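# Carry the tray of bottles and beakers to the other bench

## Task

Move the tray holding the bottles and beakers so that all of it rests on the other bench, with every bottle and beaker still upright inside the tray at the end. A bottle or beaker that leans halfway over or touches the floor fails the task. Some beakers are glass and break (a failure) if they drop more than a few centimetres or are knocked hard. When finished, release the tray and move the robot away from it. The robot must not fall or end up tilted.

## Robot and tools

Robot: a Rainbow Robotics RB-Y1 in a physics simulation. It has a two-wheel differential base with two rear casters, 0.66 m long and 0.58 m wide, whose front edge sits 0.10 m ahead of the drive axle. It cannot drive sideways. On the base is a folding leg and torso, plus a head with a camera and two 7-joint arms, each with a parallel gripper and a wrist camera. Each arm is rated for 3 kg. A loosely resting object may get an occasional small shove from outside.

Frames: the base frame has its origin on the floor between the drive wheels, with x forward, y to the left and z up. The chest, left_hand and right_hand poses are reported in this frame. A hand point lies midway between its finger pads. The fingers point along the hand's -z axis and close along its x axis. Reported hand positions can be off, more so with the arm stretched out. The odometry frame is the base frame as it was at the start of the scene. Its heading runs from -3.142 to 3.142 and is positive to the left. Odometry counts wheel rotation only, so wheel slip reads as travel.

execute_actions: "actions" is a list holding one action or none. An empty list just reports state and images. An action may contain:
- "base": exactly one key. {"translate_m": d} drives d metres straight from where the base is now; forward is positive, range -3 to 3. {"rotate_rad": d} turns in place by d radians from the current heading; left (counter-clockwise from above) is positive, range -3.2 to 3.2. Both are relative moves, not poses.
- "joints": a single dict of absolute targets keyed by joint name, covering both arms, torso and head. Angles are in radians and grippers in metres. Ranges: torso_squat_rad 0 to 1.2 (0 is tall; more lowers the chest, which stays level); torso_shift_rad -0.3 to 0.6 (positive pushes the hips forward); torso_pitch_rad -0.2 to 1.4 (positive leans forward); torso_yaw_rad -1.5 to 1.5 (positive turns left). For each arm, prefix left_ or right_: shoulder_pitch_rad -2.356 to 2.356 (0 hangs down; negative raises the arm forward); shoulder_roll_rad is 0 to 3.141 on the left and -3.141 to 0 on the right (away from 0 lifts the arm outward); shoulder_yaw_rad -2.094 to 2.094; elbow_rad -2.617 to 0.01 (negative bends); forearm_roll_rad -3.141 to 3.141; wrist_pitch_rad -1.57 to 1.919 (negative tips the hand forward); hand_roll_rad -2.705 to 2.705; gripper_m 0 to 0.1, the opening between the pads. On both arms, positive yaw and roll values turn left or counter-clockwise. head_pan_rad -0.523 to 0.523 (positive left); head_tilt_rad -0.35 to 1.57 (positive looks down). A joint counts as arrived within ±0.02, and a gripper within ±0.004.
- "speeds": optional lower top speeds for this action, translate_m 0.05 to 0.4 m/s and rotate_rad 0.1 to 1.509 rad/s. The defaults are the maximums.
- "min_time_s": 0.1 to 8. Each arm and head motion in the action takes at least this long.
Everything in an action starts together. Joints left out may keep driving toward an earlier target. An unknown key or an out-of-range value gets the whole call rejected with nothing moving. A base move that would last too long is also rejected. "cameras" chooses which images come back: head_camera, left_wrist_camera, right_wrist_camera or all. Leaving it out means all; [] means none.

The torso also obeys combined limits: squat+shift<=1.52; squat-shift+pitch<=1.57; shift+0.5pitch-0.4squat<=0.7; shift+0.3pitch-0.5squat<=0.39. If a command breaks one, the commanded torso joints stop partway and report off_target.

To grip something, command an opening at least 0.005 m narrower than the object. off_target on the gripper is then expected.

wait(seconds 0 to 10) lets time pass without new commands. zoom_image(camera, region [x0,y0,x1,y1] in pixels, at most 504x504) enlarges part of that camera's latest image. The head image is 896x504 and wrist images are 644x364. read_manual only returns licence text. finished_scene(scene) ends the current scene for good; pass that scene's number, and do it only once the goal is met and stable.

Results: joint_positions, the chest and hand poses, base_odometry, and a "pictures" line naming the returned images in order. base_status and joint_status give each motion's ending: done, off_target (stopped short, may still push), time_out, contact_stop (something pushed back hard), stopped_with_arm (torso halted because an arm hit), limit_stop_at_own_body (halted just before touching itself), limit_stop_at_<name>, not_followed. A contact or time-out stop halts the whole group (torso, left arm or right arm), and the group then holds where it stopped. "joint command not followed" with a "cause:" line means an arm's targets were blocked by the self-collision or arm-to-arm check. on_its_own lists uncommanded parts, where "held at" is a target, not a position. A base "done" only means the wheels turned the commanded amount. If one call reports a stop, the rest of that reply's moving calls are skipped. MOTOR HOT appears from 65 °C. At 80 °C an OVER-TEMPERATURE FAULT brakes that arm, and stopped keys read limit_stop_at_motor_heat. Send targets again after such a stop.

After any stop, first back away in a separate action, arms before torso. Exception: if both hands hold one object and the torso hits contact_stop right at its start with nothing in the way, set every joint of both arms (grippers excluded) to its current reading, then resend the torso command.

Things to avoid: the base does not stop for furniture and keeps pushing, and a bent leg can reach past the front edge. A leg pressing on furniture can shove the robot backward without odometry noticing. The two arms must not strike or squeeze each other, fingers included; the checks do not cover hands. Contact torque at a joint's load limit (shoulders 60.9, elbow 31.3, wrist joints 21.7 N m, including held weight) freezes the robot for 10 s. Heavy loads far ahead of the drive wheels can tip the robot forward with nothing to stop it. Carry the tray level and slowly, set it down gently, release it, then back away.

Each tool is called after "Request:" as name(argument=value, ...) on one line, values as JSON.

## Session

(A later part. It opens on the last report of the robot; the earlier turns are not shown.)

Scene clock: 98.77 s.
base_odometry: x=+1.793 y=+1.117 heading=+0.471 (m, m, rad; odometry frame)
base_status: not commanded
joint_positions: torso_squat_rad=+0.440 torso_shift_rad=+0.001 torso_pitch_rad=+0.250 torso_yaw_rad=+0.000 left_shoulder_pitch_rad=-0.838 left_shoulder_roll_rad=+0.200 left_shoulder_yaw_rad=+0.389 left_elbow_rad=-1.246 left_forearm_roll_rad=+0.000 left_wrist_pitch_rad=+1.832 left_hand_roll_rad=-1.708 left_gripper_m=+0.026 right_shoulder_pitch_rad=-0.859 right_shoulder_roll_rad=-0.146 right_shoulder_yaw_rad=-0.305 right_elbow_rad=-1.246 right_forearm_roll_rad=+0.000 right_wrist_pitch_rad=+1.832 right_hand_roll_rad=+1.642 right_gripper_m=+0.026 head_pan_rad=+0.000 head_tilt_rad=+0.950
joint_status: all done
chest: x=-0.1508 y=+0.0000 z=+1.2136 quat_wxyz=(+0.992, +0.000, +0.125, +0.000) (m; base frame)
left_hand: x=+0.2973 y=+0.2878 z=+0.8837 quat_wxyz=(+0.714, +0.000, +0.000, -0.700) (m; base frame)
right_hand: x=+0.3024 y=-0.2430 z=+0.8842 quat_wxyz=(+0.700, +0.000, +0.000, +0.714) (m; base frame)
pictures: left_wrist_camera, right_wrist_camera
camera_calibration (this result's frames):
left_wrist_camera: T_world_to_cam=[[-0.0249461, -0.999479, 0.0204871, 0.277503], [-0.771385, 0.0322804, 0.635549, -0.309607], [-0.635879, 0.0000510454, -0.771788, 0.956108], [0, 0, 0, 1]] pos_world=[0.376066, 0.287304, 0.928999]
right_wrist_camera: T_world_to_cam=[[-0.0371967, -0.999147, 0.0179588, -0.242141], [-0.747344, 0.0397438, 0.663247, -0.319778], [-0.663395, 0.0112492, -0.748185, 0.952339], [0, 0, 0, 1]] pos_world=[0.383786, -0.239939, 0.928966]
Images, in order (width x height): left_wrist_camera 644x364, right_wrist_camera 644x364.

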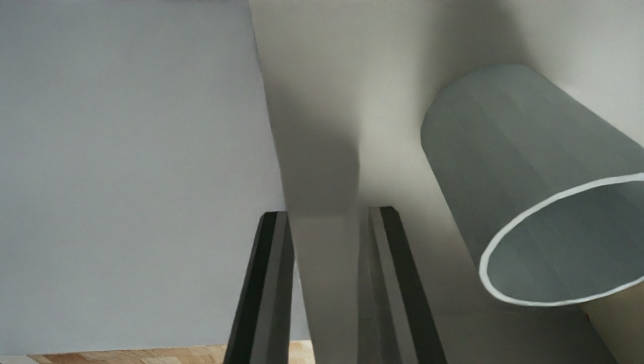

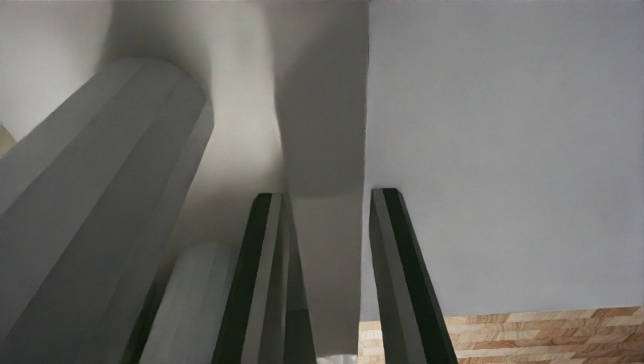

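Request:
execute_actions(actions=[{"joints": {"left_gripper_m": 0.0, "right_gripper_m": 0.0}}])

Scene clock: 100.17 s.
base_odometry: x=+1.793 y=+1.117 heading=+0.471 (m, m, rad; odometry frame)
base_status: not commanded
joint_positions: torso_squat_rad=+0.440 torso_shift_rad=+0.001 torso_pitch_rad=+0.250 torso_yaw_rad=+0.000 left_shoulder_pitch_rad=-0.838 left_shoulder_roll_rad=+0.200 left_shoulder_yaw_rad=+0.389 left_elbow_rad=-1.246 left_forearm_roll_rad=+0.000 left_wrist_pitch_rad=+1.832 left_hand_roll_rad=-1.708 left_gripper_m=+0.011 right_shoulder_pitch_rad=-0.859 right_shoulder_roll_rad=-0.146 right_shoulder_yaw_rad=-0.305 right_elbow_rad=-1.246 right_forearm_roll_rad=+0.000 right_wrist_pitch_rad=+1.832 right_hand_roll_rad=+1.642 right_gripper_m=+0.010 head_pan_rad=+0.000 head_tilt_rad=+0.950
joint_status: left_gripper_m off_target (ended at +0.011, target +0.000); right_gripper_m off_target (ended at +0.010, target +0.000)
chest: x=-0.1508 y=-0.0001 z=+1.2136 quat_wxyz=(+0.992, +0.000, +0.125, +0.000) (m; base frame)
left_hand: x=+0.2973 y=+0.2877 z=+0.8837 quat_wxyz=(+0.714, +0.000, +0.000, -0.700) (m; base frame)
right_hand: x=+0.3024 y=-0.2431 z=+0.8842 quat_wxyz=(+0.700, +0.000, +0.000, +0.714) (m; base frame)
pictures: head_camera, left_wrist_camera, right_wrist_camera
camera_calibration (this result's frames):
head_camera: T_world_to_cam=[[-0.0363806, -0.998774, 0.0335832, -0.0467189], [-0.93492, 0.022146, -0.354168, 0.477882], [0.35299, -0.0442824, -0.934579, 1.28283], [0, 0, 0, 1]] pos_world=[-0.00774444, -0.000437924, 1.36972]
left_wrist_camera: T_world_to_cam=[[-0.0250373, -0.999472, 0.0207091, 0.277216], [-0.771373, 0.032492, 0.635553, -0.309649], [-0.63589, -0.0000619166, -0.77178, 0.956128], [0, 0, 0, 1]] pos_world=[0.376078, 0.28719, 0.928978]
right_wrist_camera: T_world_to_cam=[[-0.0372983, -0.999142, 0.0180254, -0.242258], [-0.747332, 0.0398639, 0.663254, -0.319772], [-0.663403, 0.0112673, -0.748177, 0.952341], [0, 0, 0, 1]] pos_world=[0.383774, -0.240033, 0.928977]
Images, in order (width x height): head_camera 896x504, left_wrist_camera 644x364, right_wrist_camera 644x364.

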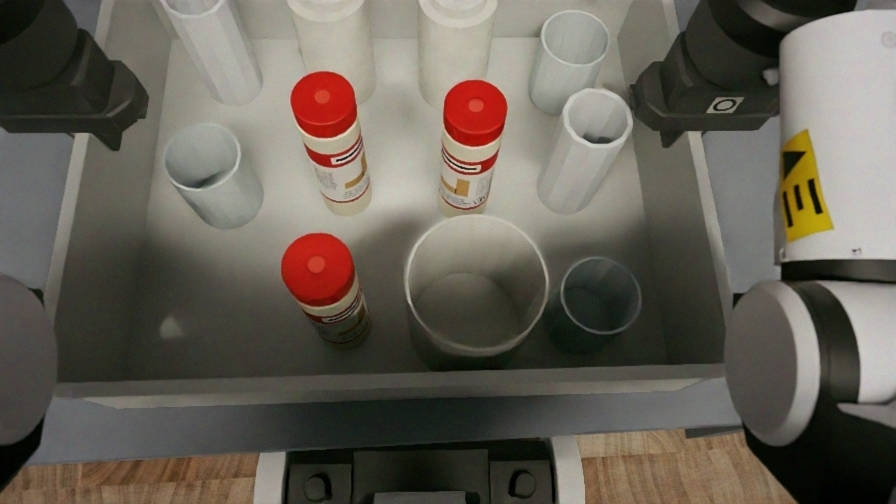

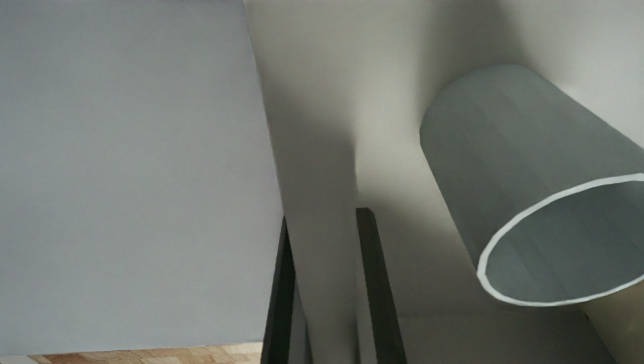

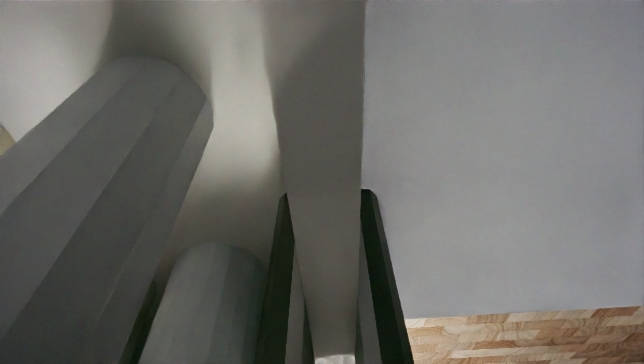

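Request:
execute_actions(actions=[{"joints": {"torso_squat_rad": 0.36, "head_tilt_rad": 0.85}}])

Scene clock: 102.17 s.
base_odometry: x=+1.793 y=+1.117 heading=+0.471 (m, m, rad; odometry frame)
base_status: not commanded
joint_positions: torso_squat_rad=+0.360 torso_shift_rad=+0.001 torso_pitch_rad=+0.251 torso_yaw_rad=+0.000 left_shoulder_pitch_rad=-0.837 left_shoulder_roll_rad=+0.200 left_shoulder_yaw_rad=+0.389 left_elbow_rad=-1.245 left_forearm_roll_rad=+0.000 left_wrist_pitch_rad=+1.832 left_hand_roll_rad=-1.708 left_gripper_m=+0.011 right_shoulder_pitch_rad=-0.857 right_shoulder_roll_rad=-0.146 right_shoulder_yaw_rad=-0.305 right_elbow_rad=-1.245 right_forearm_roll_rad=+0.000 right_wrist_pitch_rad=+1.832 right_hand_roll_rad=+1.642 right_gripper_m=+0.010 head_pan_rad=+0.000 head_tilt_rad=+0.850
joint_status: all done
chest: x=-0.1501 y=-0.0001 z=+1.2354 quat_wxyz=(+0.992, +0.000, +0.125, +0.000) (m; base frame)
left_hand: x=+0.2968 y=+0.2878 z=+0.9041 quat_wxyz=(+0.714, -0.001, +0.001, -0.700) (m; base frame)
right_hand: x=+0.3018 y=-0.2430 z=+0.9044 quat_wxyz=(+0.700, +0.001, +0.001, +0.714) (m; base frame)
pictures: head_camera, left_wrist_camera, right_wrist_camera
camera_calibration (this result's frames):
head_camera: T_world_to_cam=[[-0.0394815, -0.998775, 0.0298241, -0.0423119], [-0.895473, 0.0221229, -0.444565, 0.618202], [0.443361, -0.0442588, -0.89525, 1.2539], [0, 0, 0, 1]] pos_world=[-0.00401715, -0.000440415, 1.39865]
left_wrist_camera: T_world_to_cam=[[-0.0245776, -0.999479, 0.0209424, 0.276549], [-0.769277, 0.0322871, 0.638099, -0.325845], [-0.638443, -0.000427566, -0.769669, 0.970543], [0, 0, 0, 1]] pos_world=[0.375769, 0.287341, 0.949127]
right_wrist_camera: T_world_to_cam=[[-0.0374266, -0.999143, 0.0176771, -0.242233], [-0.744673, 0.0396819, 0.666249, -0.337203], [-0.666379, 0.0117717, -0.74552, 0.965658], [0, 0, 0, 1]] pos_world=[0.383322, -0.240012, 0.948861]
Images, in order (width x height): head_camera 896x504, left_wrist_camera 644x364, right_wrist_camera 644x364.

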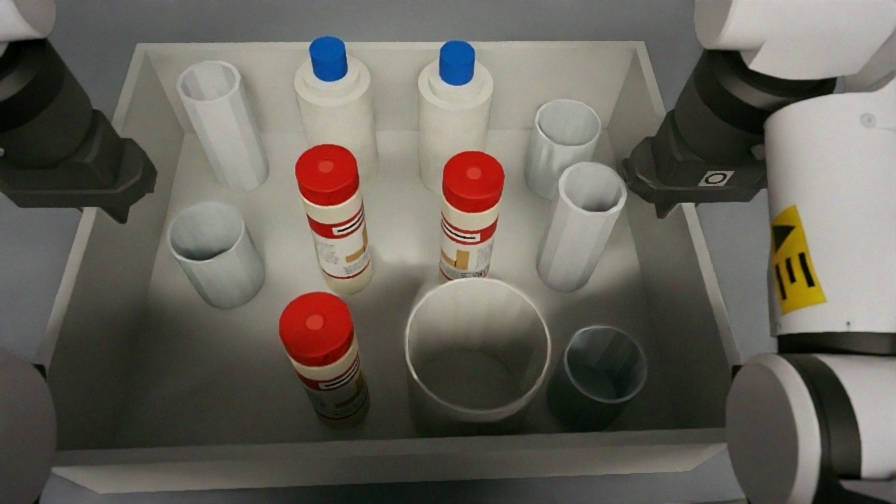

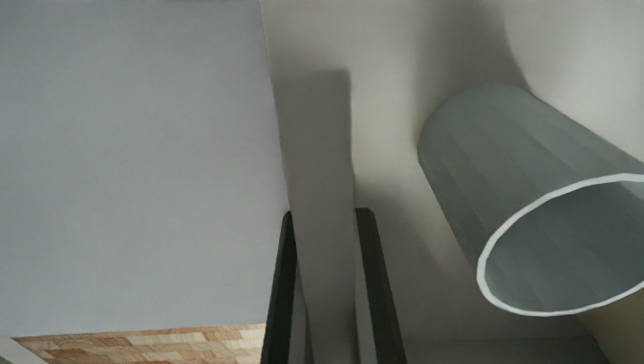

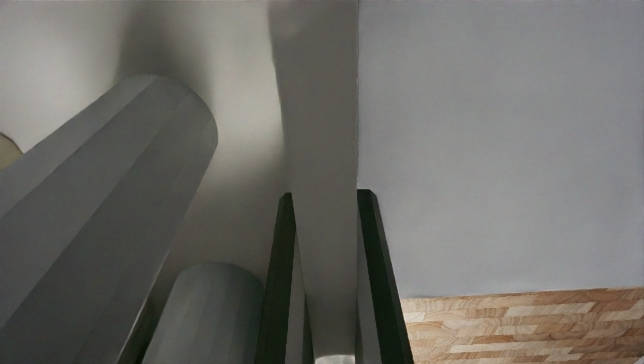

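Request:
execute_actions(actions=[{"joints": {"torso_squat_rad": 0.44}}])

Scene clock: 106.67 s.
base_odometry: x=+1.793 y=+1.117 heading=+0.471 (m, m, rad; odometry frame)
base_status: not commanded
joint_positions: torso_squat_rad=+0.440 torso_shift_rad=+0.001 torso_pitch_rad=+0.249 torso_yaw_rad=+0.000 left_shoulder_pitch_rad=-0.839 left_shoulder_roll_rad=+0.200 left_shoulder_yaw_rad=+0.389 left_elbow_rad=-1.247 left_forearm_roll_rad=+0.000 left_wrist_pitch_rad=+1.832 left_hand_roll_rad=-1.708 left_gripper_m=+0.011 right_shoulder_pitch_rad=-0.860 right_shoulder_roll_rad=-0.146 right_shoulder_yaw_rad=-0.305 right_elbow_rad=-1.247 right_forearm_roll_rad=+0.000 right_wrist_pitch_rad=+1.832 right_hand_roll_rad=+1.642 right_gripper_m=+0.010 head_pan_rad=+0.000 head_tilt_rad=+0.850
joint_status: all done
chest: x=-0.1515 y=-0.0001 z=+1.2137 quat_wxyz=(+0.992, +0.000, +0.124, +0.000) (m; base frame)
left_hand: x=+0.2975 y=+0.2878 z=+0.8849 quat_wxyz=(+0.714, +0.001, -0.001, -0.700) (m; base frame)
right_hand: x=+0.3025 y=-0.2428 z=+0.8853 quat_wxyz=(+0.700, -0.001, -0.001, +0.714) (m; base frame)
pictures: head_camera, left_wrist_camera, right_wrist_camera
camera_calibration (this result's frames):
head_camera: T_world_to_cam=[[-0.0395546, -0.998775, 0.0297274, -0.0416071], [-0.894391, 0.022124, -0.446739, 0.610155], [0.445534, -0.0442585, -0.89417, 1.2341], [0, 0, 0, 1]] pos_world=[-0.00576401, -0.000435542, 1.37732]
left_wrist_camera: T_world_to_cam=[[-0.0250626, -0.999482, 0.0202092, 0.277805], [-0.772997, 0.0321944, 0.633593, -0.307986], [-0.633915, 0.000257833, -0.773403, 0.957932], [0, 0, 0, 1]] pos_world=[0.376138, 0.287329, 0.930391]
right_wrist_camera: T_world_to_cam=[[-0.0369952, -0.999158, 0.0177141, -0.241892], [-0.748786, 0.039455, 0.661636, -0.318687], [-0.661778, 0.0112133, -0.749616, 0.953966], [0, 0, 0, 1]] pos_world=[0.383736, -0.239812, 0.930248]
Images, in order (width x height): head_camera 896x504, left_wrist_camera 644x364, right_wrist_camera 644x364.

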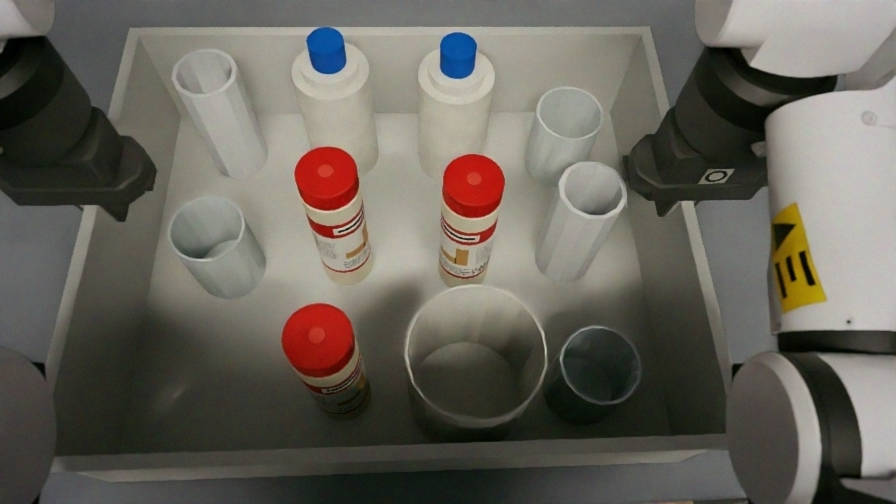

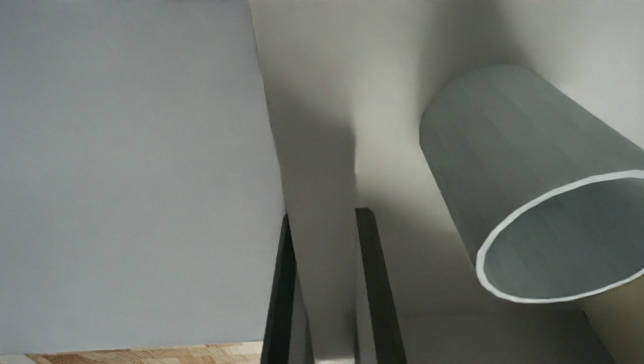

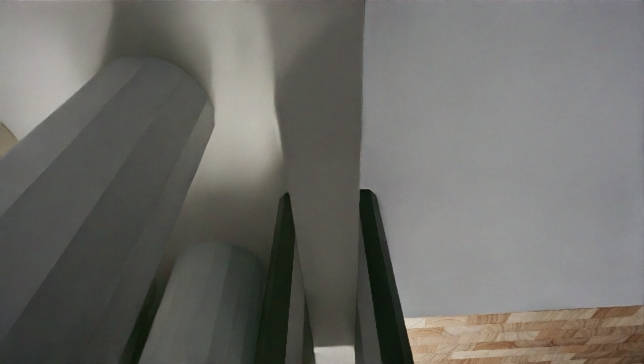

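Request:
execute_actions(actions=[{"joints": {"left_gripper_m": 0.05, "right_gripper_m": 0.05}}], cameras=[])

Request:
execute_actions(actions=[{"joints": {"torso_squat_rad": 0.2}}], cameras=[])

Request:
execute_actions(actions=[{"joints": {"torso_pitch_rad": 0.35, "head_tilt_rad": 0.75, "left_shoulder_pitch_rad": -0.979, "left_shoulder_roll_rad": 0.244, "left_shoulder_yaw_rad": 0.415, "left_elbow_rad": -1.156, "left_wrist_pitch_rad": 1.789, "left_hand_roll_rad": -1.707, "right_shoulder_pitch_rad": -1.024, "right_shoulder_roll_rad": -0.193, "right_shoulder_yaw_rad": -0.335, "right_elbow_rad": -1.115, "right_wrist_pitch_rad": 1.772, "right_hand_roll_rad": 1.640}}])

Scene clock: 119.43 s.
base_odometry: x=+1.793 y=+1.117 heading=+0.471 (m, m, rad; odometry frame)
base_status: not commanded
joint_positions: torso_squat_rad=+0.440 torso_shift_rad=+0.001 torso_pitch_rad=+0.250 torso_yaw_rad=+0.000 left_shoulder_pitch_rad=-0.838 left_shoulder_roll_rad=+0.200 left_shoulder_yaw_rad=+0.389 left_elbow_rad=-1.246 left_forearm_roll_rad=+0.000 left_wrist_pitch_rad=+1.832 left_hand_roll_rad=-1.708 left_gripper_m=+0.050 right_shoulder_pitch_rad=-0.859 right_shoulder_roll_rad=-0.146 right_shoulder_yaw_rad=-0.305 right_elbow_rad=-1.246 right_forearm_roll_rad=+0.000 right_wrist_pitch_rad=+1.832 right_hand_roll_rad=+1.642 right_gripper_m=+0.050 head_pan_rad=+0.000 head_tilt_rad=+0.850
joint_status: all done
chest: x=-0.1508 y=-0.0001 z=+1.2136 quat_wxyz=(+0.992, +0.000, +0.125, +0.000) (m; base frame)
left_hand: x=+0.2974 y=+0.2879 z=+0.8839 quat_wxyz=(+0.714, +0.000, +0.000, -0.700) (m; base frame)
right_hand: x=+0.3025 y=-0.2430 z=+0.8844 quat_wxyz=(+0.700, -0.001, +0.000, +0.714) (m; base frame)
pictures: none
No camera images: the call's "cameras" was empty. Leave "cameras" out to get every camera's image.

Scene clock: 121.00 s.
base_odometry: x=+1.793 y=+1.117 heading=+0.471 (m, m, rad; odometry frame)
base_status: not commanded
joint_positions: torso_squat_rad=+0.200 torso_shift_rad=+0.001 torso_pitch_rad=+0.250 torso_yaw_rad=+0.000 left_shoulder_pitch_rad=-0.838 left_shoulder_roll_rad=+0.200 left_shoulder_yaw_rad=+0.389 left_elbow_rad=-1.246 left_forearm_roll_rad=+0.000 left_wrist_pitch_rad=+1.832 left_hand_roll_rad=-1.708 left_gripper_m=+0.050 right_shoulder_pitch_rad=-0.859 right_shoulder_roll_rad=-0.146 right_shoulder_yaw_rad=-0.305 right_elbow_rad=-1.246 right_forearm_roll_rad=+0.000 right_wrist_pitch_rad=+1.832 right_hand_roll_rad=+1.642 right_gripper_m=+0.050 head_pan_rad=+0.000 head_tilt_rad=+0.850
joint_status: all done
chest: x=-0.1506 y=-0.0001 z=+1.2663 quat_wxyz=(+0.992, +0.000, +0.125, +0.000) (m; base frame)
left_hand: x=+0.2975 y=+0.2879 z=+0.9365 quat_wxyz=(+0.714, +0.000, +0.000, -0.700) (m; base frame)
right_hand: x=+0.3025 y=-0.2430 z=+0.9369 quat_wxyz=(+0.700, +0.000, +0.000, +0.714) (m; base frame)
pictures: none
No camera images: the call's "cameras" was empty. Leave "cameras" out to get every camera's image.

Scene clock: 122.10 s.
base_odometry: x=+1.793 y=+1.117 heading=+0.471 (m, m, rad; odometry frame)
base_status: not commanded
joint_positions: torso_squat_rad=+0.200 torso_shift_rad=+0.001 torso_pitch_rad=+0.350 torso_yaw_rad=+0.000 left_shoulder_pitch_rad=-0.979 left_shoulder_roll_rad=+0.244 left_shoulder_yaw_rad=+0.415 left_elbow_rad=-1.156 left_forearm_roll_rad=+0.000 left_wrist_pitch_rad=+1.789 left_hand_roll_rad=-1.707 left_gripper_m=+0.050 right_shoulder_pitch_rad=-1.024 right_shoulder_roll_rad=-0.193 right_shoulder_yaw_rad=-0.335 right_elbow_rad=-1.115 right_forearm_roll_rad=+0.000 right_wrist_pitch_rad=+1.772 right_hand_roll_rad=+1.640 right_gripper_m=+0.050 head_pan_rad=+0.000 head_tilt_rad=+0.750
joint_status: all done
chest: x=-0.1210 y=-0.0001 z=+1.2572 quat_wxyz=(+0.985, +0.000, +0.174, +0.000) (m; base frame)
left_hand: x=+0.3458 y=+0.2885 z=+0.9224 quat_wxyz=(+0.714, +0.000, +0.000, -0.700) (m; base frame)
right_hand: x=+0.3553 y=-0.2418 z=+0.9222 quat_wxyz=(+0.700, +0.001, +0.001, +0.715) (m; base frame)
pictures: head_camera, left_wrist_camera, right_wrist_camera
camera_calibration (this result's frames):
head_camera: T_world_to_cam=[[-0.0394238, -0.998779, 0.029773, -0.0407694], [-0.89504, 0.0220508, -0.44544, 0.668048], [0.44424, -0.044209, -0.894817, 1.24473], [0, 0, 0, 1]] pos_world=[0.0433636, -0.000422311, 1.41259]
left_wrist_camera: T_world_to_cam=[[-0.0255098, -0.999449, 0.0212297, 0.278155], [-0.771321, 0.0331877, 0.63558, -0.297164], [-0.635934, -0.00016141, -0.771743, 1.01685], [0, 0, 0, 1]] pos_world=[0.424535, 0.288028, 0.967713]
right_wrist_camera: T_world_to_cam=[[-0.034978, -0.999233, 0.0175949, -0.240138], [-0.745942, 0.03782, 0.664936, -0.307995], [-0.665092, 0.0101334, -0.746693, 1.01483], [0, 0, 0, 1]] pos_world=[0.436812, -0.23859, 0.96679]
Images, in order (width x height): head_camera 896x504, left_wrist_camera 644x364, right_wrist_camera 644x364.

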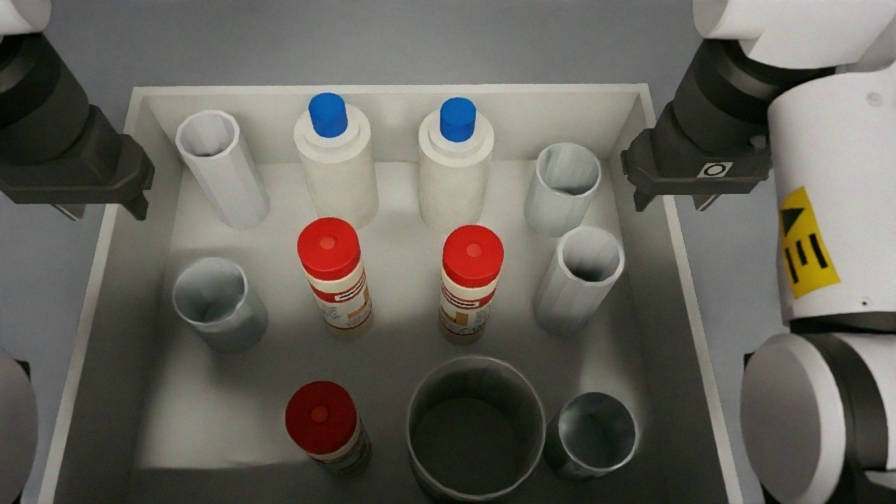

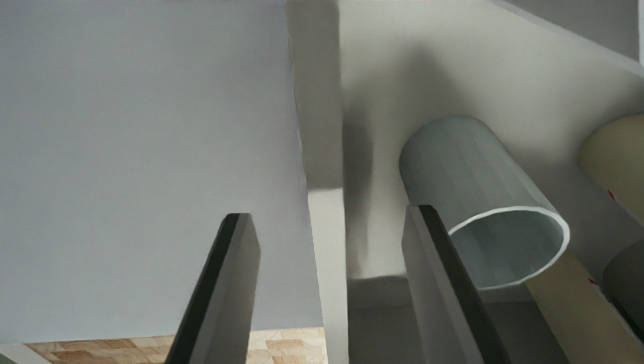

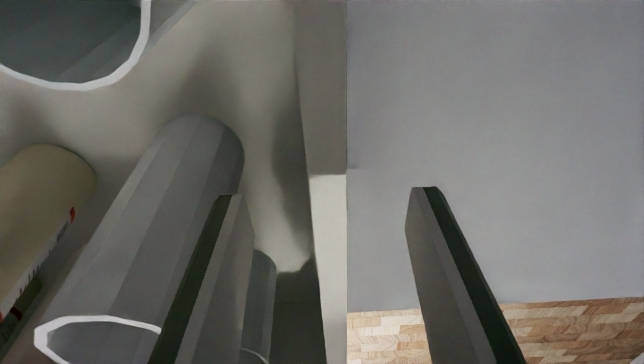

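Request:
execute_actions(actions=[{"joints": {"torso_squat_rad": 0.46, "left_gripper_m": 0.035, "right_gripper_m": 0.035}}])

Scene clock: 125.13 s.
base_odometry: x=+1.793 y=+1.117 heading=+0.471 (m, m, rad; odometry frame)
base_status: not commanded
joint_positions: torso_squat_rad=+0.460 torso_shift_rad=+0.001 torso_pitch_rad=+0.350 torso_yaw_rad=+0.000 left_shoulder_pitch_rad=-0.979 left_shoulder_roll_rad=+0.244 left_shoulder_yaw_rad=+0.415 left_elbow_rad=-1.156 left_forearm_roll_rad=+0.000 left_wrist_pitch_rad=+1.789 left_hand_roll_rad=-1.707 left_gripper_m=+0.035 right_shoulder_pitch_rad=-1.024 right_shoulder_roll_rad=-0.193 right_shoulder_yaw_rad=-0.335 right_elbow_rad=-1.115 right_forearm_roll_rad=+0.000 right_wrist_pitch_rad=+1.772 right_hand_roll_rad=+1.640 right_gripper_m=+0.035 head_pan_rad=+0.000 head_tilt_rad=+0.750
joint_status: all done
chest: x=-0.1212 y=+0.0000 z=+1.1984 quat_wxyz=(+0.985, +0.000, +0.174, +0.000) (m; base frame)
left_hand: x=+0.3456 y=+0.2885 z=+0.8637 quat_wxyz=(+0.714, +0.000, +0.000, -0.700) (m; base frame)
right_hand: x=+0.3552 y=-0.2418 z=+0.8635 quat_wxyz=(+0.700, +0.000, +0.001, +0.715) (m; base frame)
pictures: head_camera, left_wrist_camera, right_wrist_camera
camera_calibration (this result's frames):
head_camera: T_world_to_cam=[[-0.0394297, -0.998779, 0.0297653, -0.0390038], [-0.894953, 0.0220508, -0.445615, 0.641915], [0.444415, -0.044209, -0.89473, 1.19212], [0, 0, 0, 1]] pos_world=[0.0431515, -0.000408578, 1.35383]
left_wrist_camera: T_world_to_cam=[[-0.0255136, -0.999449, 0.0212251, 0.279417], [-0.771443, 0.0331877, 0.635433, -0.259774], [-0.635787, -0.000161792, -0.771865, 0.971522], [0, 0, 0, 1]] pos_world=[0.424409, 0.288042, 0.909021]
right_wrist_camera: T_world_to_cam=[[-0.0349811, -0.999233, 0.0175881, -0.239089], [-0.746066, 0.0378197, 0.664797, -0.268884], [-0.664952, 0.0101334, -0.746817, 0.970977], [0, 0, 0, 1]] pos_world=[0.436685, -0.238576, 0.908101]
Images, in order (width x height): head_camera 896x504, left_wrist_camera 644x364, right_wrist_camera 644x364.

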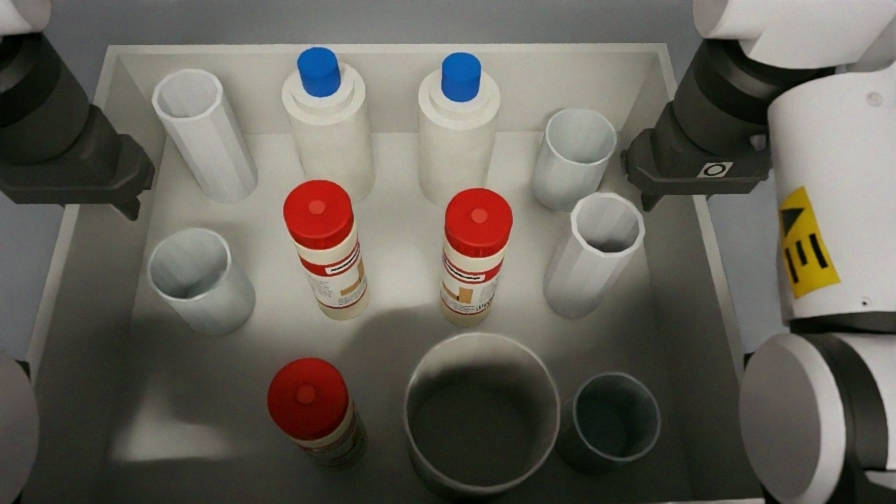

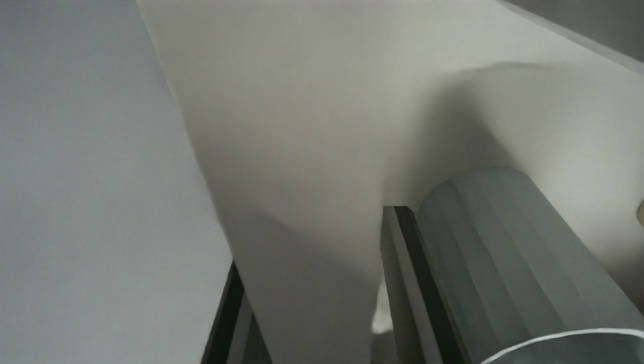

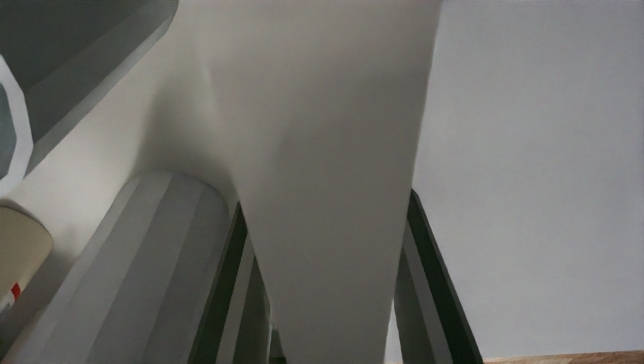

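Request:
zoom_image(camera="left_wrist_camera", region=[180, 240, 500, 364])

Request:
zoom_image(camera="right_wrist_camera", region=[180, 240, 500, 364])

Region (180, 240, 500, 364) of left_wrist_camera's 644x364 image, scaled by 1.575, with more detail than that image has; it fills the top 195 rows of this view, and the rest is white.

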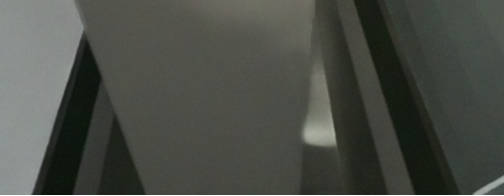

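Region (180, 240, 500, 364) of right_wrist_camera's 644x364 image, scaled by 1.575, with more detail than that image has; it fills the top 195 rows of this view, and the rest is white.

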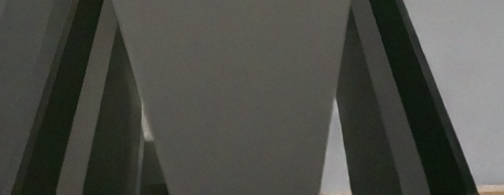

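Request:
execute_actions(actions=[{"joints": {"torso_squat_rad": 0.467, "left_shoulder_pitch_rad": -0.978, "left_shoulder_roll_rad": 0.247, "left_shoulder_yaw_rad": 0.4185, "left_hand_roll_rad": -1.711, "left_gripper_m": 0.02, "right_gripper_m": 0.02}}], cameras=["left_wrist_camera", "right_wrist_camera"])

Scene clock: 131.80 s.
base_odometry: x=+1.793 y=+1.117 heading=+0.471 (m, m, rad; odometry frame)
base_status: not commanded
joint_positions: torso_squat_rad=+0.467 torso_shift_rad=+0.001 torso_pitch_rad=+0.350 torso_yaw_rad=+0.000 left_shoulder_pitch_rad=-0.978 left_shoulder_roll_rad=+0.247 left_shoulder_yaw_rad=+0.418 left_elbow_rad=-1.156 left_forearm_roll_rad=+0.000 left_wrist_pitch_rad=+1.789 left_hand_roll_rad=-1.711 left_gripper_m=+0.020 right_shoulder_pitch_rad=-1.024 right_shoulder_roll_rad=-0.193 right_shoulder_yaw_rad=-0.335 right_elbow_rad=-1.115 right_forearm_roll_rad=+0.000 right_wrist_pitch_rad=+1.772 right_hand_roll_rad=+1.640 right_gripper_m=+0.020 head_pan_rad=+0.000 head_tilt_rad=+0.750
joint_status: all done
chest: x=-0.1214 y=+0.0000 z=+1.1962 quat_wxyz=(+0.985, +0.000, +0.174, +0.000) (m; base frame)
left_hand: x=+0.3454 y=+0.2908 z=+0.8619 quat_wxyz=(+0.714, +0.000, +0.000, -0.700) (m; base frame)
right_hand: x=+0.3555 y=-0.2417 z=+0.8619 quat_wxyz=(+0.700, +0.000, +0.000, +0.715) (m; base frame)
pictures: left_wrist_camera, right_wrist_camera
camera_calibration (this result's frames):
left_wrist_camera: T_world_to_cam=[[-0.0247274, -0.999478, 0.0208015, 0.281843], [-0.771896, 0.0323113, 0.634927, -0.258043], [-0.635268, -0.000356443, -0.772292, 0.970183], [0, 0, 0, 1]] pos_world=[0.424113, 0.290379, 0.90724]
right_wrist_camera: T_world_to_cam=[[-0.0349726, -0.999233, 0.0176256, -0.239075], [-0.746906, 0.037851, 0.663852, -0.266503], [-0.66401, 0.010052, -0.747656, 0.970338], [0, 0, 0, 1]] pos_world=[0.4369, -0.238558, 0.906612]
Images, in order (width x height): left_wrist_camera 644x364, right_wrist_camera 644x364.

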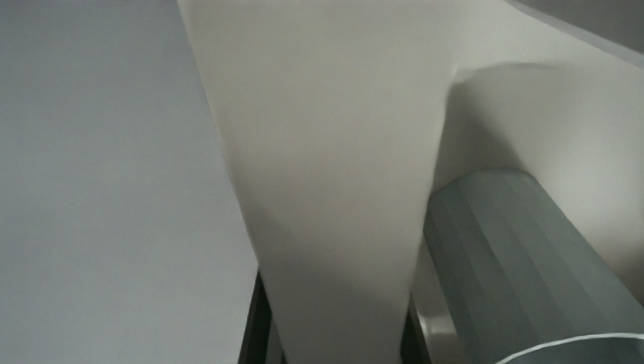

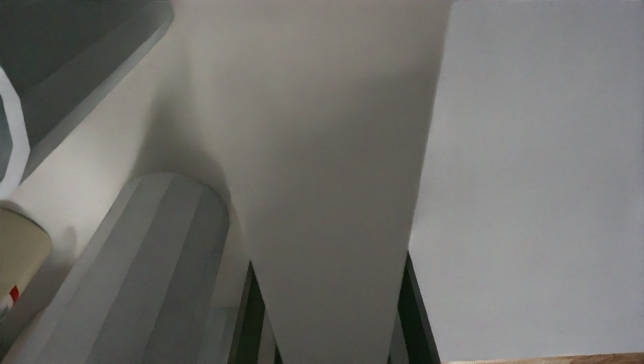

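Request:
execute_actions(actions=[{"joints": {"left_gripper_m": 0.0, "right_gripper_m": 0.0}}], cameras=["left_wrist_camera", "right_wrist_camera"])

Request:
execute_actions(actions=[{"joints": {"torso_squat_rad": 0.40}}])

Scene clock: 133.30 s.
base_odometry: x=+1.793 y=+1.117 heading=+0.471 (m, m, rad; odometry frame)
base_status: not commanded
joint_positions: torso_squat_rad=+0.467 torso_shift_rad=+0.001 torso_pitch_rad=+0.350 torso_yaw_rad=+0.000 left_shoulder_pitch_rad=-0.978 left_shoulder_roll_rad=+0.246 left_shoulder_yaw_rad=+0.418 left_elbow_rad=-1.156 left_forearm_roll_rad=+0.001 left_wrist_pitch_rad=+1.789 left_hand_roll_rad=-1.711 left_gripper_m=+0.011 right_shoulder_pitch_rad=-1.025 right_shoulder_roll_rad=-0.193 right_shoulder_yaw_rad=-0.335 right_elbow_rad=-1.115 right_forearm_roll_rad=+0.000 right_wrist_pitch_rad=+1.772 right_hand_roll_rad=+1.640 right_gripper_m=+0.010 head_pan_rad=+0.000 head_tilt_rad=+0.750
joint_status: left_gripper_m off_target (ended at +0.011, target +0.000); right_gripper_m off_target (ended at +0.010, target +0.000)
chest: x=-0.1214 y=-0.0001 z=+1.1962 quat_wxyz=(+0.985, +0.000, +0.174, +0.000) (m; base frame)
left_hand: x=+0.3454 y=+0.2898 z=+0.8618 quat_wxyz=(+0.714, -0.001, -0.001, -0.700) (m; base frame)
right_hand: x=+0.3555 y=-0.2416 z=+0.8620 quat_wxyz=(+0.699, +0.000, +0.000, +0.715) (m; base frame)
pictures: left_wrist_camera, right_wrist_camera
camera_calibration (this result's frames):
left_wrist_camera: T_world_to_cam=[[-0.0257342, -0.999419, 0.0223343, 0.279852], [-0.771825, 0.0340626, 0.634922, -0.258428], [-0.635315, -0.00089894, -0.772253, 0.970301], [0, 0, 0, 1]] pos_world=[0.424187, 0.289364, 0.907149]
right_wrist_camera: T_world_to_cam=[[-0.0349199, -0.999247, 0.0169131, -0.238359], [-0.747002, 0.0373398, 0.663772, -0.266544], [-0.663904, 0.0105447, -0.747743, 0.970552], [0, 0, 0, 1]] pos_world=[0.436921, -0.238461, 0.906679]
Images, in order (width x height): left_wrist_camera 644x364, right_wrist_camera 644x364.

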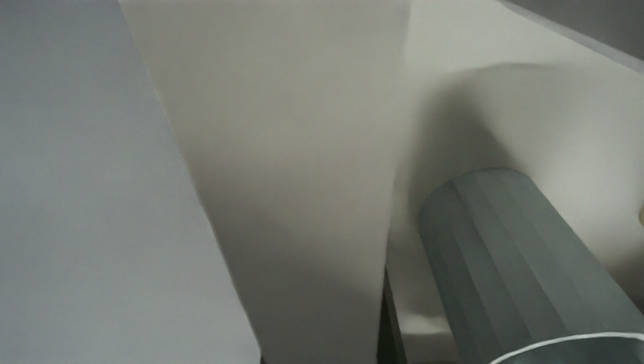

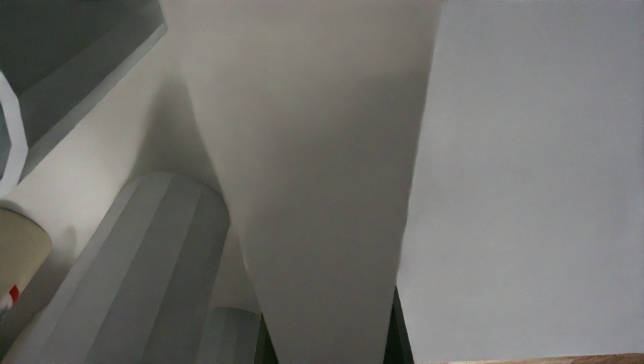

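Scene clock: 134.27 s.
base_odometry: x=+1.793 y=+1.117 heading=+0.471 (m, m, rad; odometry frame)
base_status: not commanded
joint_positions: torso_squat_rad=+0.400 torso_shift_rad=+0.002 torso_pitch_rad=+0.351 torso_yaw_rad=+0.000 left_shoulder_pitch_rad=-0.977 left_shoulder_roll_rad=+0.246 left_shoulder_yaw_rad=+0.418 left_elbow_rad=-1.155 left_forearm_roll_rad=+0.000 left_wrist_pitch_rad=+1.789 left_hand_roll_rad=-1.711 left_gripper_m=+0.011 right_shoulder_pitch_rad=-1.023 right_shoulder_roll_rad=-0.192 right_shoulder_yaw_rad=-0.335 right_elbow_rad=-1.114 right_forearm_roll_rad=-0.001 right_wrist_pitch_rad=+1.772 right_hand_roll_rad=+1.640 right_gripper_m=+0.010 head_pan_rad=+0.000 head_tilt_rad=+0.750
joint_status: all done
chest: x=-0.1205 y=+0.0000 z=+1.2158 quat_wxyz=(+0.985, +0.000, +0.175, +0.000) (m; base frame)
left_hand: x=+0.3448 y=+0.2902 z=+0.8796 quat_wxyz=(+0.714, -0.002, +0.001, -0.700) (m; base frame)
right_hand: x=+0.3548 y=-0.2413 z=+0.8795 quat_wxyz=(+0.699, +0.002, +0.001, +0.715) (m; base frame)
pictures: head_camera, left_wrist_camera, right_wrist_camera
camera_calibration (this result's frames):
head_camera: T_world_to_cam=[[-0.0394271, -0.998777, 0.0298321, -0.0395851], [-0.895509, 0.022074, -0.444496, 0.648834], [0.443294, -0.0442401, -0.895284, 1.20794], [0, 0, 0, 1]] pos_world=[0.0440046, -0.000419824, 1.37103]
left_wrist_camera: T_world_to_cam=[[-0.025014, -0.999439, 0.0222833, 0.279584], [-0.769154, 0.0334793, 0.638186, -0.27387], [-0.638574, -0.00117568, -0.76956, 0.982468], [0, 0, 0, 1]] pos_world=[0.423724, 0.289751, 0.924618]
right_wrist_camera: T_world_to_cam=[[-0.0347461, -0.999264, 0.0162734, -0.237835], [-0.743854, 0.0367328, 0.667332, -0.283163], [-0.667438, 0.0110822, -0.744582, 0.981758], [0, 0, 0, 1]] pos_world=[0.436368, -0.238138, 0.923834]
Images, in order (width x height): head_camera 896x504, left_wrist_camera 644x364, right_wrist_camera 644x364.

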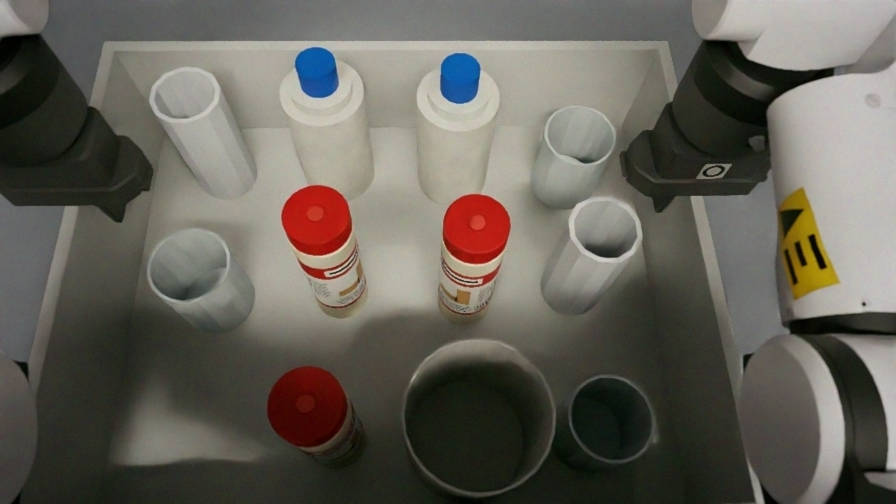

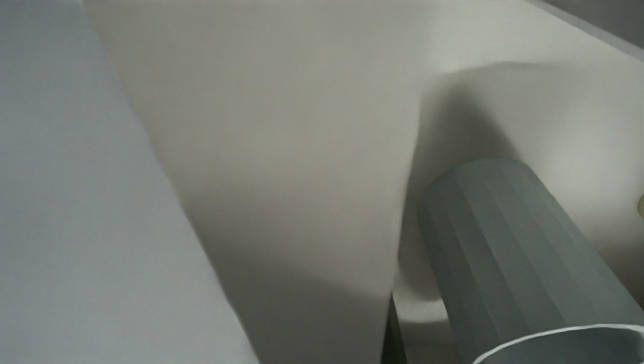

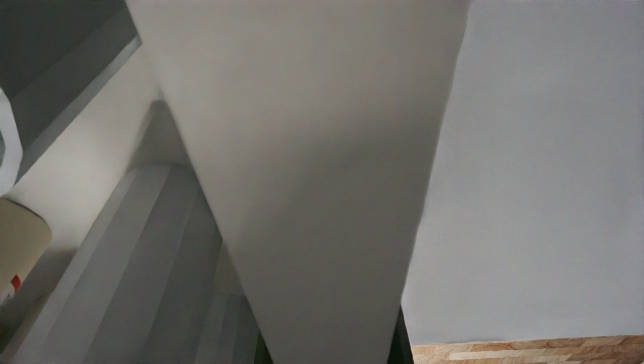

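Request:
execute_actions(actions=[{"joints": {"torso_squat_rad": 0.33}}])

Scene clock: 142.27 s.
base_odometry: x=+1.793 y=+1.117 heading=+0.471 (m, m, rad; odometry frame)
base_status: not commanded
joint_positions: torso_squat_rad=+0.330 torso_shift_rad=+0.002 torso_pitch_rad=+0.351 torso_yaw_rad=+0.000 left_shoulder_pitch_rad=-0.976 left_shoulder_roll_rad=+0.246 left_shoulder_yaw_rad=+0.418 left_elbow_rad=-1.155 left_forearm_roll_rad=+0.000 left_wrist_pitch_rad=+1.789 left_hand_roll_rad=-1.711 left_gripper_m=+0.011 right_shoulder_pitch_rad=-1.023 right_shoulder_roll_rad=-0.192 right_shoulder_yaw_rad=-0.335 right_elbow_rad=-1.114 right_forearm_roll_rad=-0.001 right_wrist_pitch_rad=+1.772 right_hand_roll_rad=+1.640 right_gripper_m=+0.010 head_pan_rad=+0.000 head_tilt_rad=+0.750
joint_status: all done
chest: x=-0.1205 y=-0.0001 z=+1.2333 quat_wxyz=(+0.985, +0.000, +0.175, +0.000) (m; base frame)
left_hand: x=+0.3448 y=+0.2902 z=+0.8970 quat_wxyz=(+0.714, -0.002, +0.001, -0.700) (m; base frame)
right_hand: x=+0.3547 y=-0.2413 z=+0.8969 quat_wxyz=(+0.699, +0.002, +0.001, +0.715) (m; base frame)
pictures: head_camera, left_wrist_camera, right_wrist_camera
camera_calibration (this result's frames):
head_camera: T_world_to_cam=[[-0.0394266, -0.998777, 0.0298331, -0.0401105], [-0.895518, 0.0220741, -0.444477, 0.656613], [0.443275, -0.0442404, -0.895294, 1.22358], [0, 0, 0, 1]] pos_world=[0.0440457, -0.000424018, 1.38851]
left_wrist_camera: T_world_to_cam=[[-0.0249835, -0.99944, 0.0222814, 0.279198], [-0.769069, 0.0334548, 0.63829, -0.285115], [-0.638678, -0.00118915, -0.769473, 0.995833], [0, 0, 0, 1]] pos_world=[0.423719, 0.289764, 0.942032]
right_wrist_camera: T_world_to_cam=[[-0.03475, -0.999264, 0.0162584, -0.238103], [-0.74375, 0.036724, 0.667448, -0.29494], [-0.667554, 0.0111016, -0.744479, 0.994669], [0, 0, 0, 1]] pos_world=[0.436358, -0.238139, 0.941238]
Images, in order (width x height): head_camera 896x504, left_wrist_camera 644x364, right_wrist_camera 644x364.

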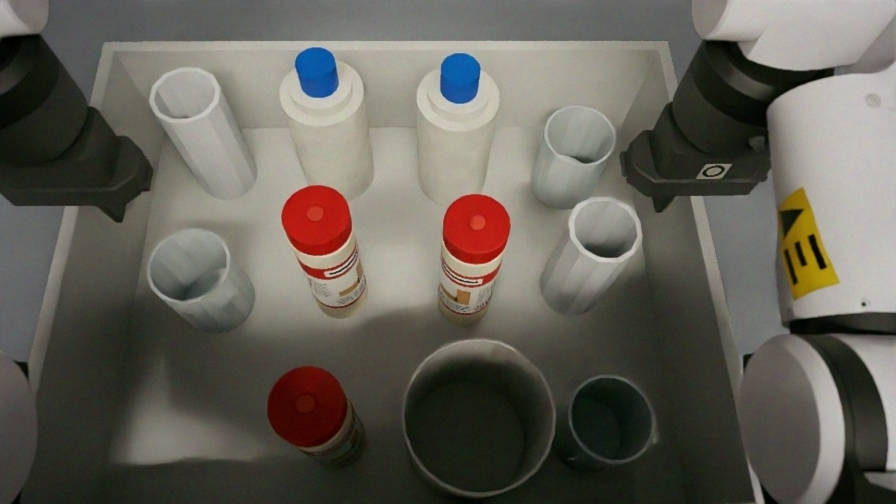

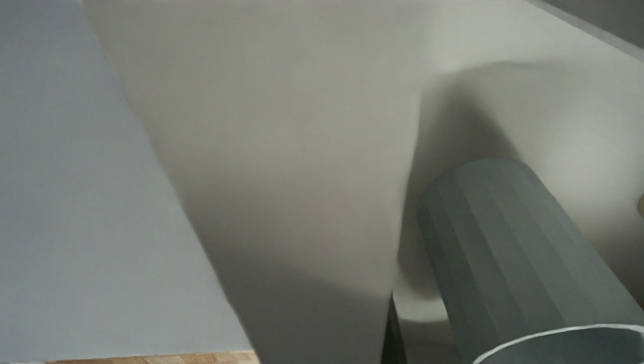

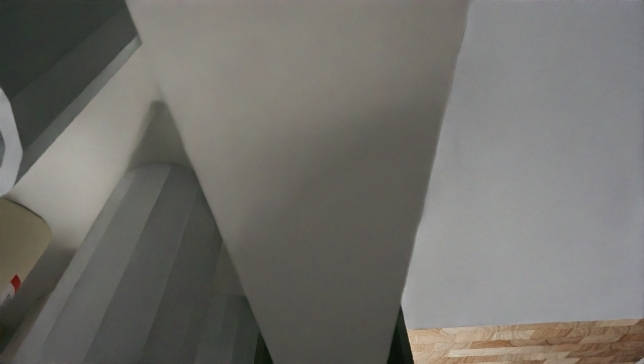

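Request:
execute_actions(actions=[{"base": {"translate_m": -2.0}, "joints": {"torso_squat_rad": 0.05, "head_tilt_rad": 0.35}}])

Scene clock: 151.93 s.
base_odometry: x=+0.011 y=+0.210 heading=+0.470 (m, m, rad; odometry frame)
base_status: done
joint_positions: torso_squat_rad=+0.050 torso_shift_rad=+0.002 torso_pitch_rad=+0.351 torso_yaw_rad=+0.000 left_shoulder_pitch_rad=-0.976 left_shoulder_roll_rad=+0.245 left_shoulder_yaw_rad=+0.418 left_elbow_rad=-1.155 left_forearm_roll_rad=+0.000 left_wrist_pitch_rad=+1.789 left_hand_roll_rad=-1.711 left_gripper_m=+0.011 right_shoulder_pitch_rad=-1.022 right_shoulder_roll_rad=-0.192 right_shoulder_yaw_rad=-0.335 right_elbow_rad=-1.114 right_forearm_roll_rad=-0.001 right_wrist_pitch_rad=+1.772 right_hand_roll_rad=+1.640 right_gripper_m=+0.010 head_pan_rad=+0.000 head_tilt_rad=+0.350
joint_status: all done
chest: x=-0.1204 y=-0.0001 z=+1.2702 quat_wxyz=(+0.985, +0.000, +0.175, +0.000) (m; base frame)
left_hand: x=+0.3447 y=+0.2902 z=+0.9338 quat_wxyz=(+0.714, -0.002, +0.001, -0.700) (m; base frame)
right_hand: x=+0.3547 y=-0.2412 z=+0.9337 quat_wxyz=(+0.699, +0.002, +0.002, +0.715) (m; base frame)
pictures: head_camera, left_wrist_camera, right_wrist_camera
camera_calibration (this result's frames):
head_camera: T_world_to_cam=[[-0.0477654, -0.998786, 0.0120673, -0.0157062], [-0.651732, 0.0220084, -0.75813, 1.13553], [0.756944, -0.044077, -0.651992, 0.913379], [0, 0, 0, 1]] pos_world=[0.0479333, -0.000419194, 1.45658]
left_wrist_camera: T_world_to_cam=[[-0.0248761, -0.999443, 0.0222665, 0.278398], [-0.768885, 0.033363, 0.638515, -0.30888], [-0.638902, -0.00123656, -0.769287, 1.02401], [0, 0, 0, 1]] pos_world=[0.423672, 0.289814, 0.97878]
right_wrist_camera: T_world_to_cam=[[-0.0347069, -0.999267, 0.0161534, -0.238572], [-0.743559, 0.0366186, 0.667667, -0.319801], [-0.667769, 0.0111616, -0.744285, 1.02192], [0, 0, 0, 1]] pos_world=[0.436335, -0.238092, 0.977974]
Images, in order (width x height): head_camera 896x504, left_wrist_camera 644x364, right_wrist_camera 644x364.

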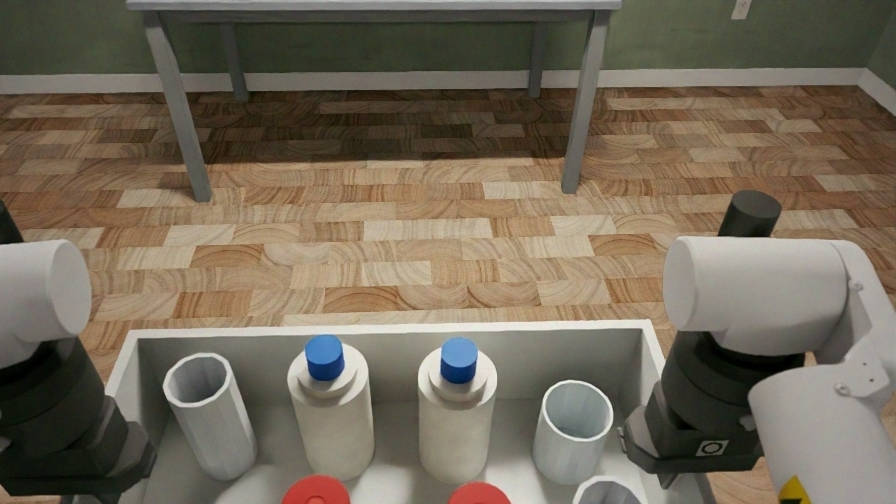

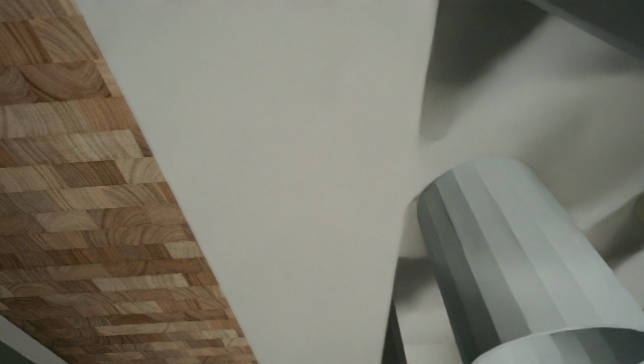

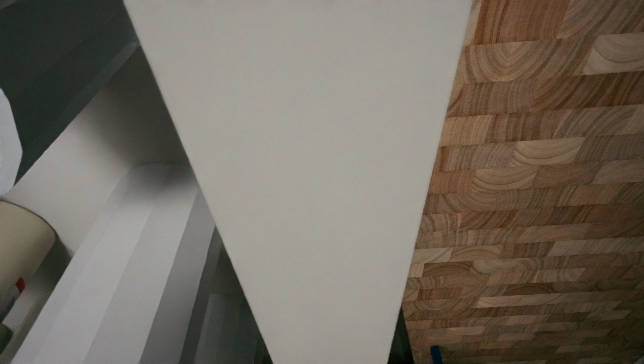

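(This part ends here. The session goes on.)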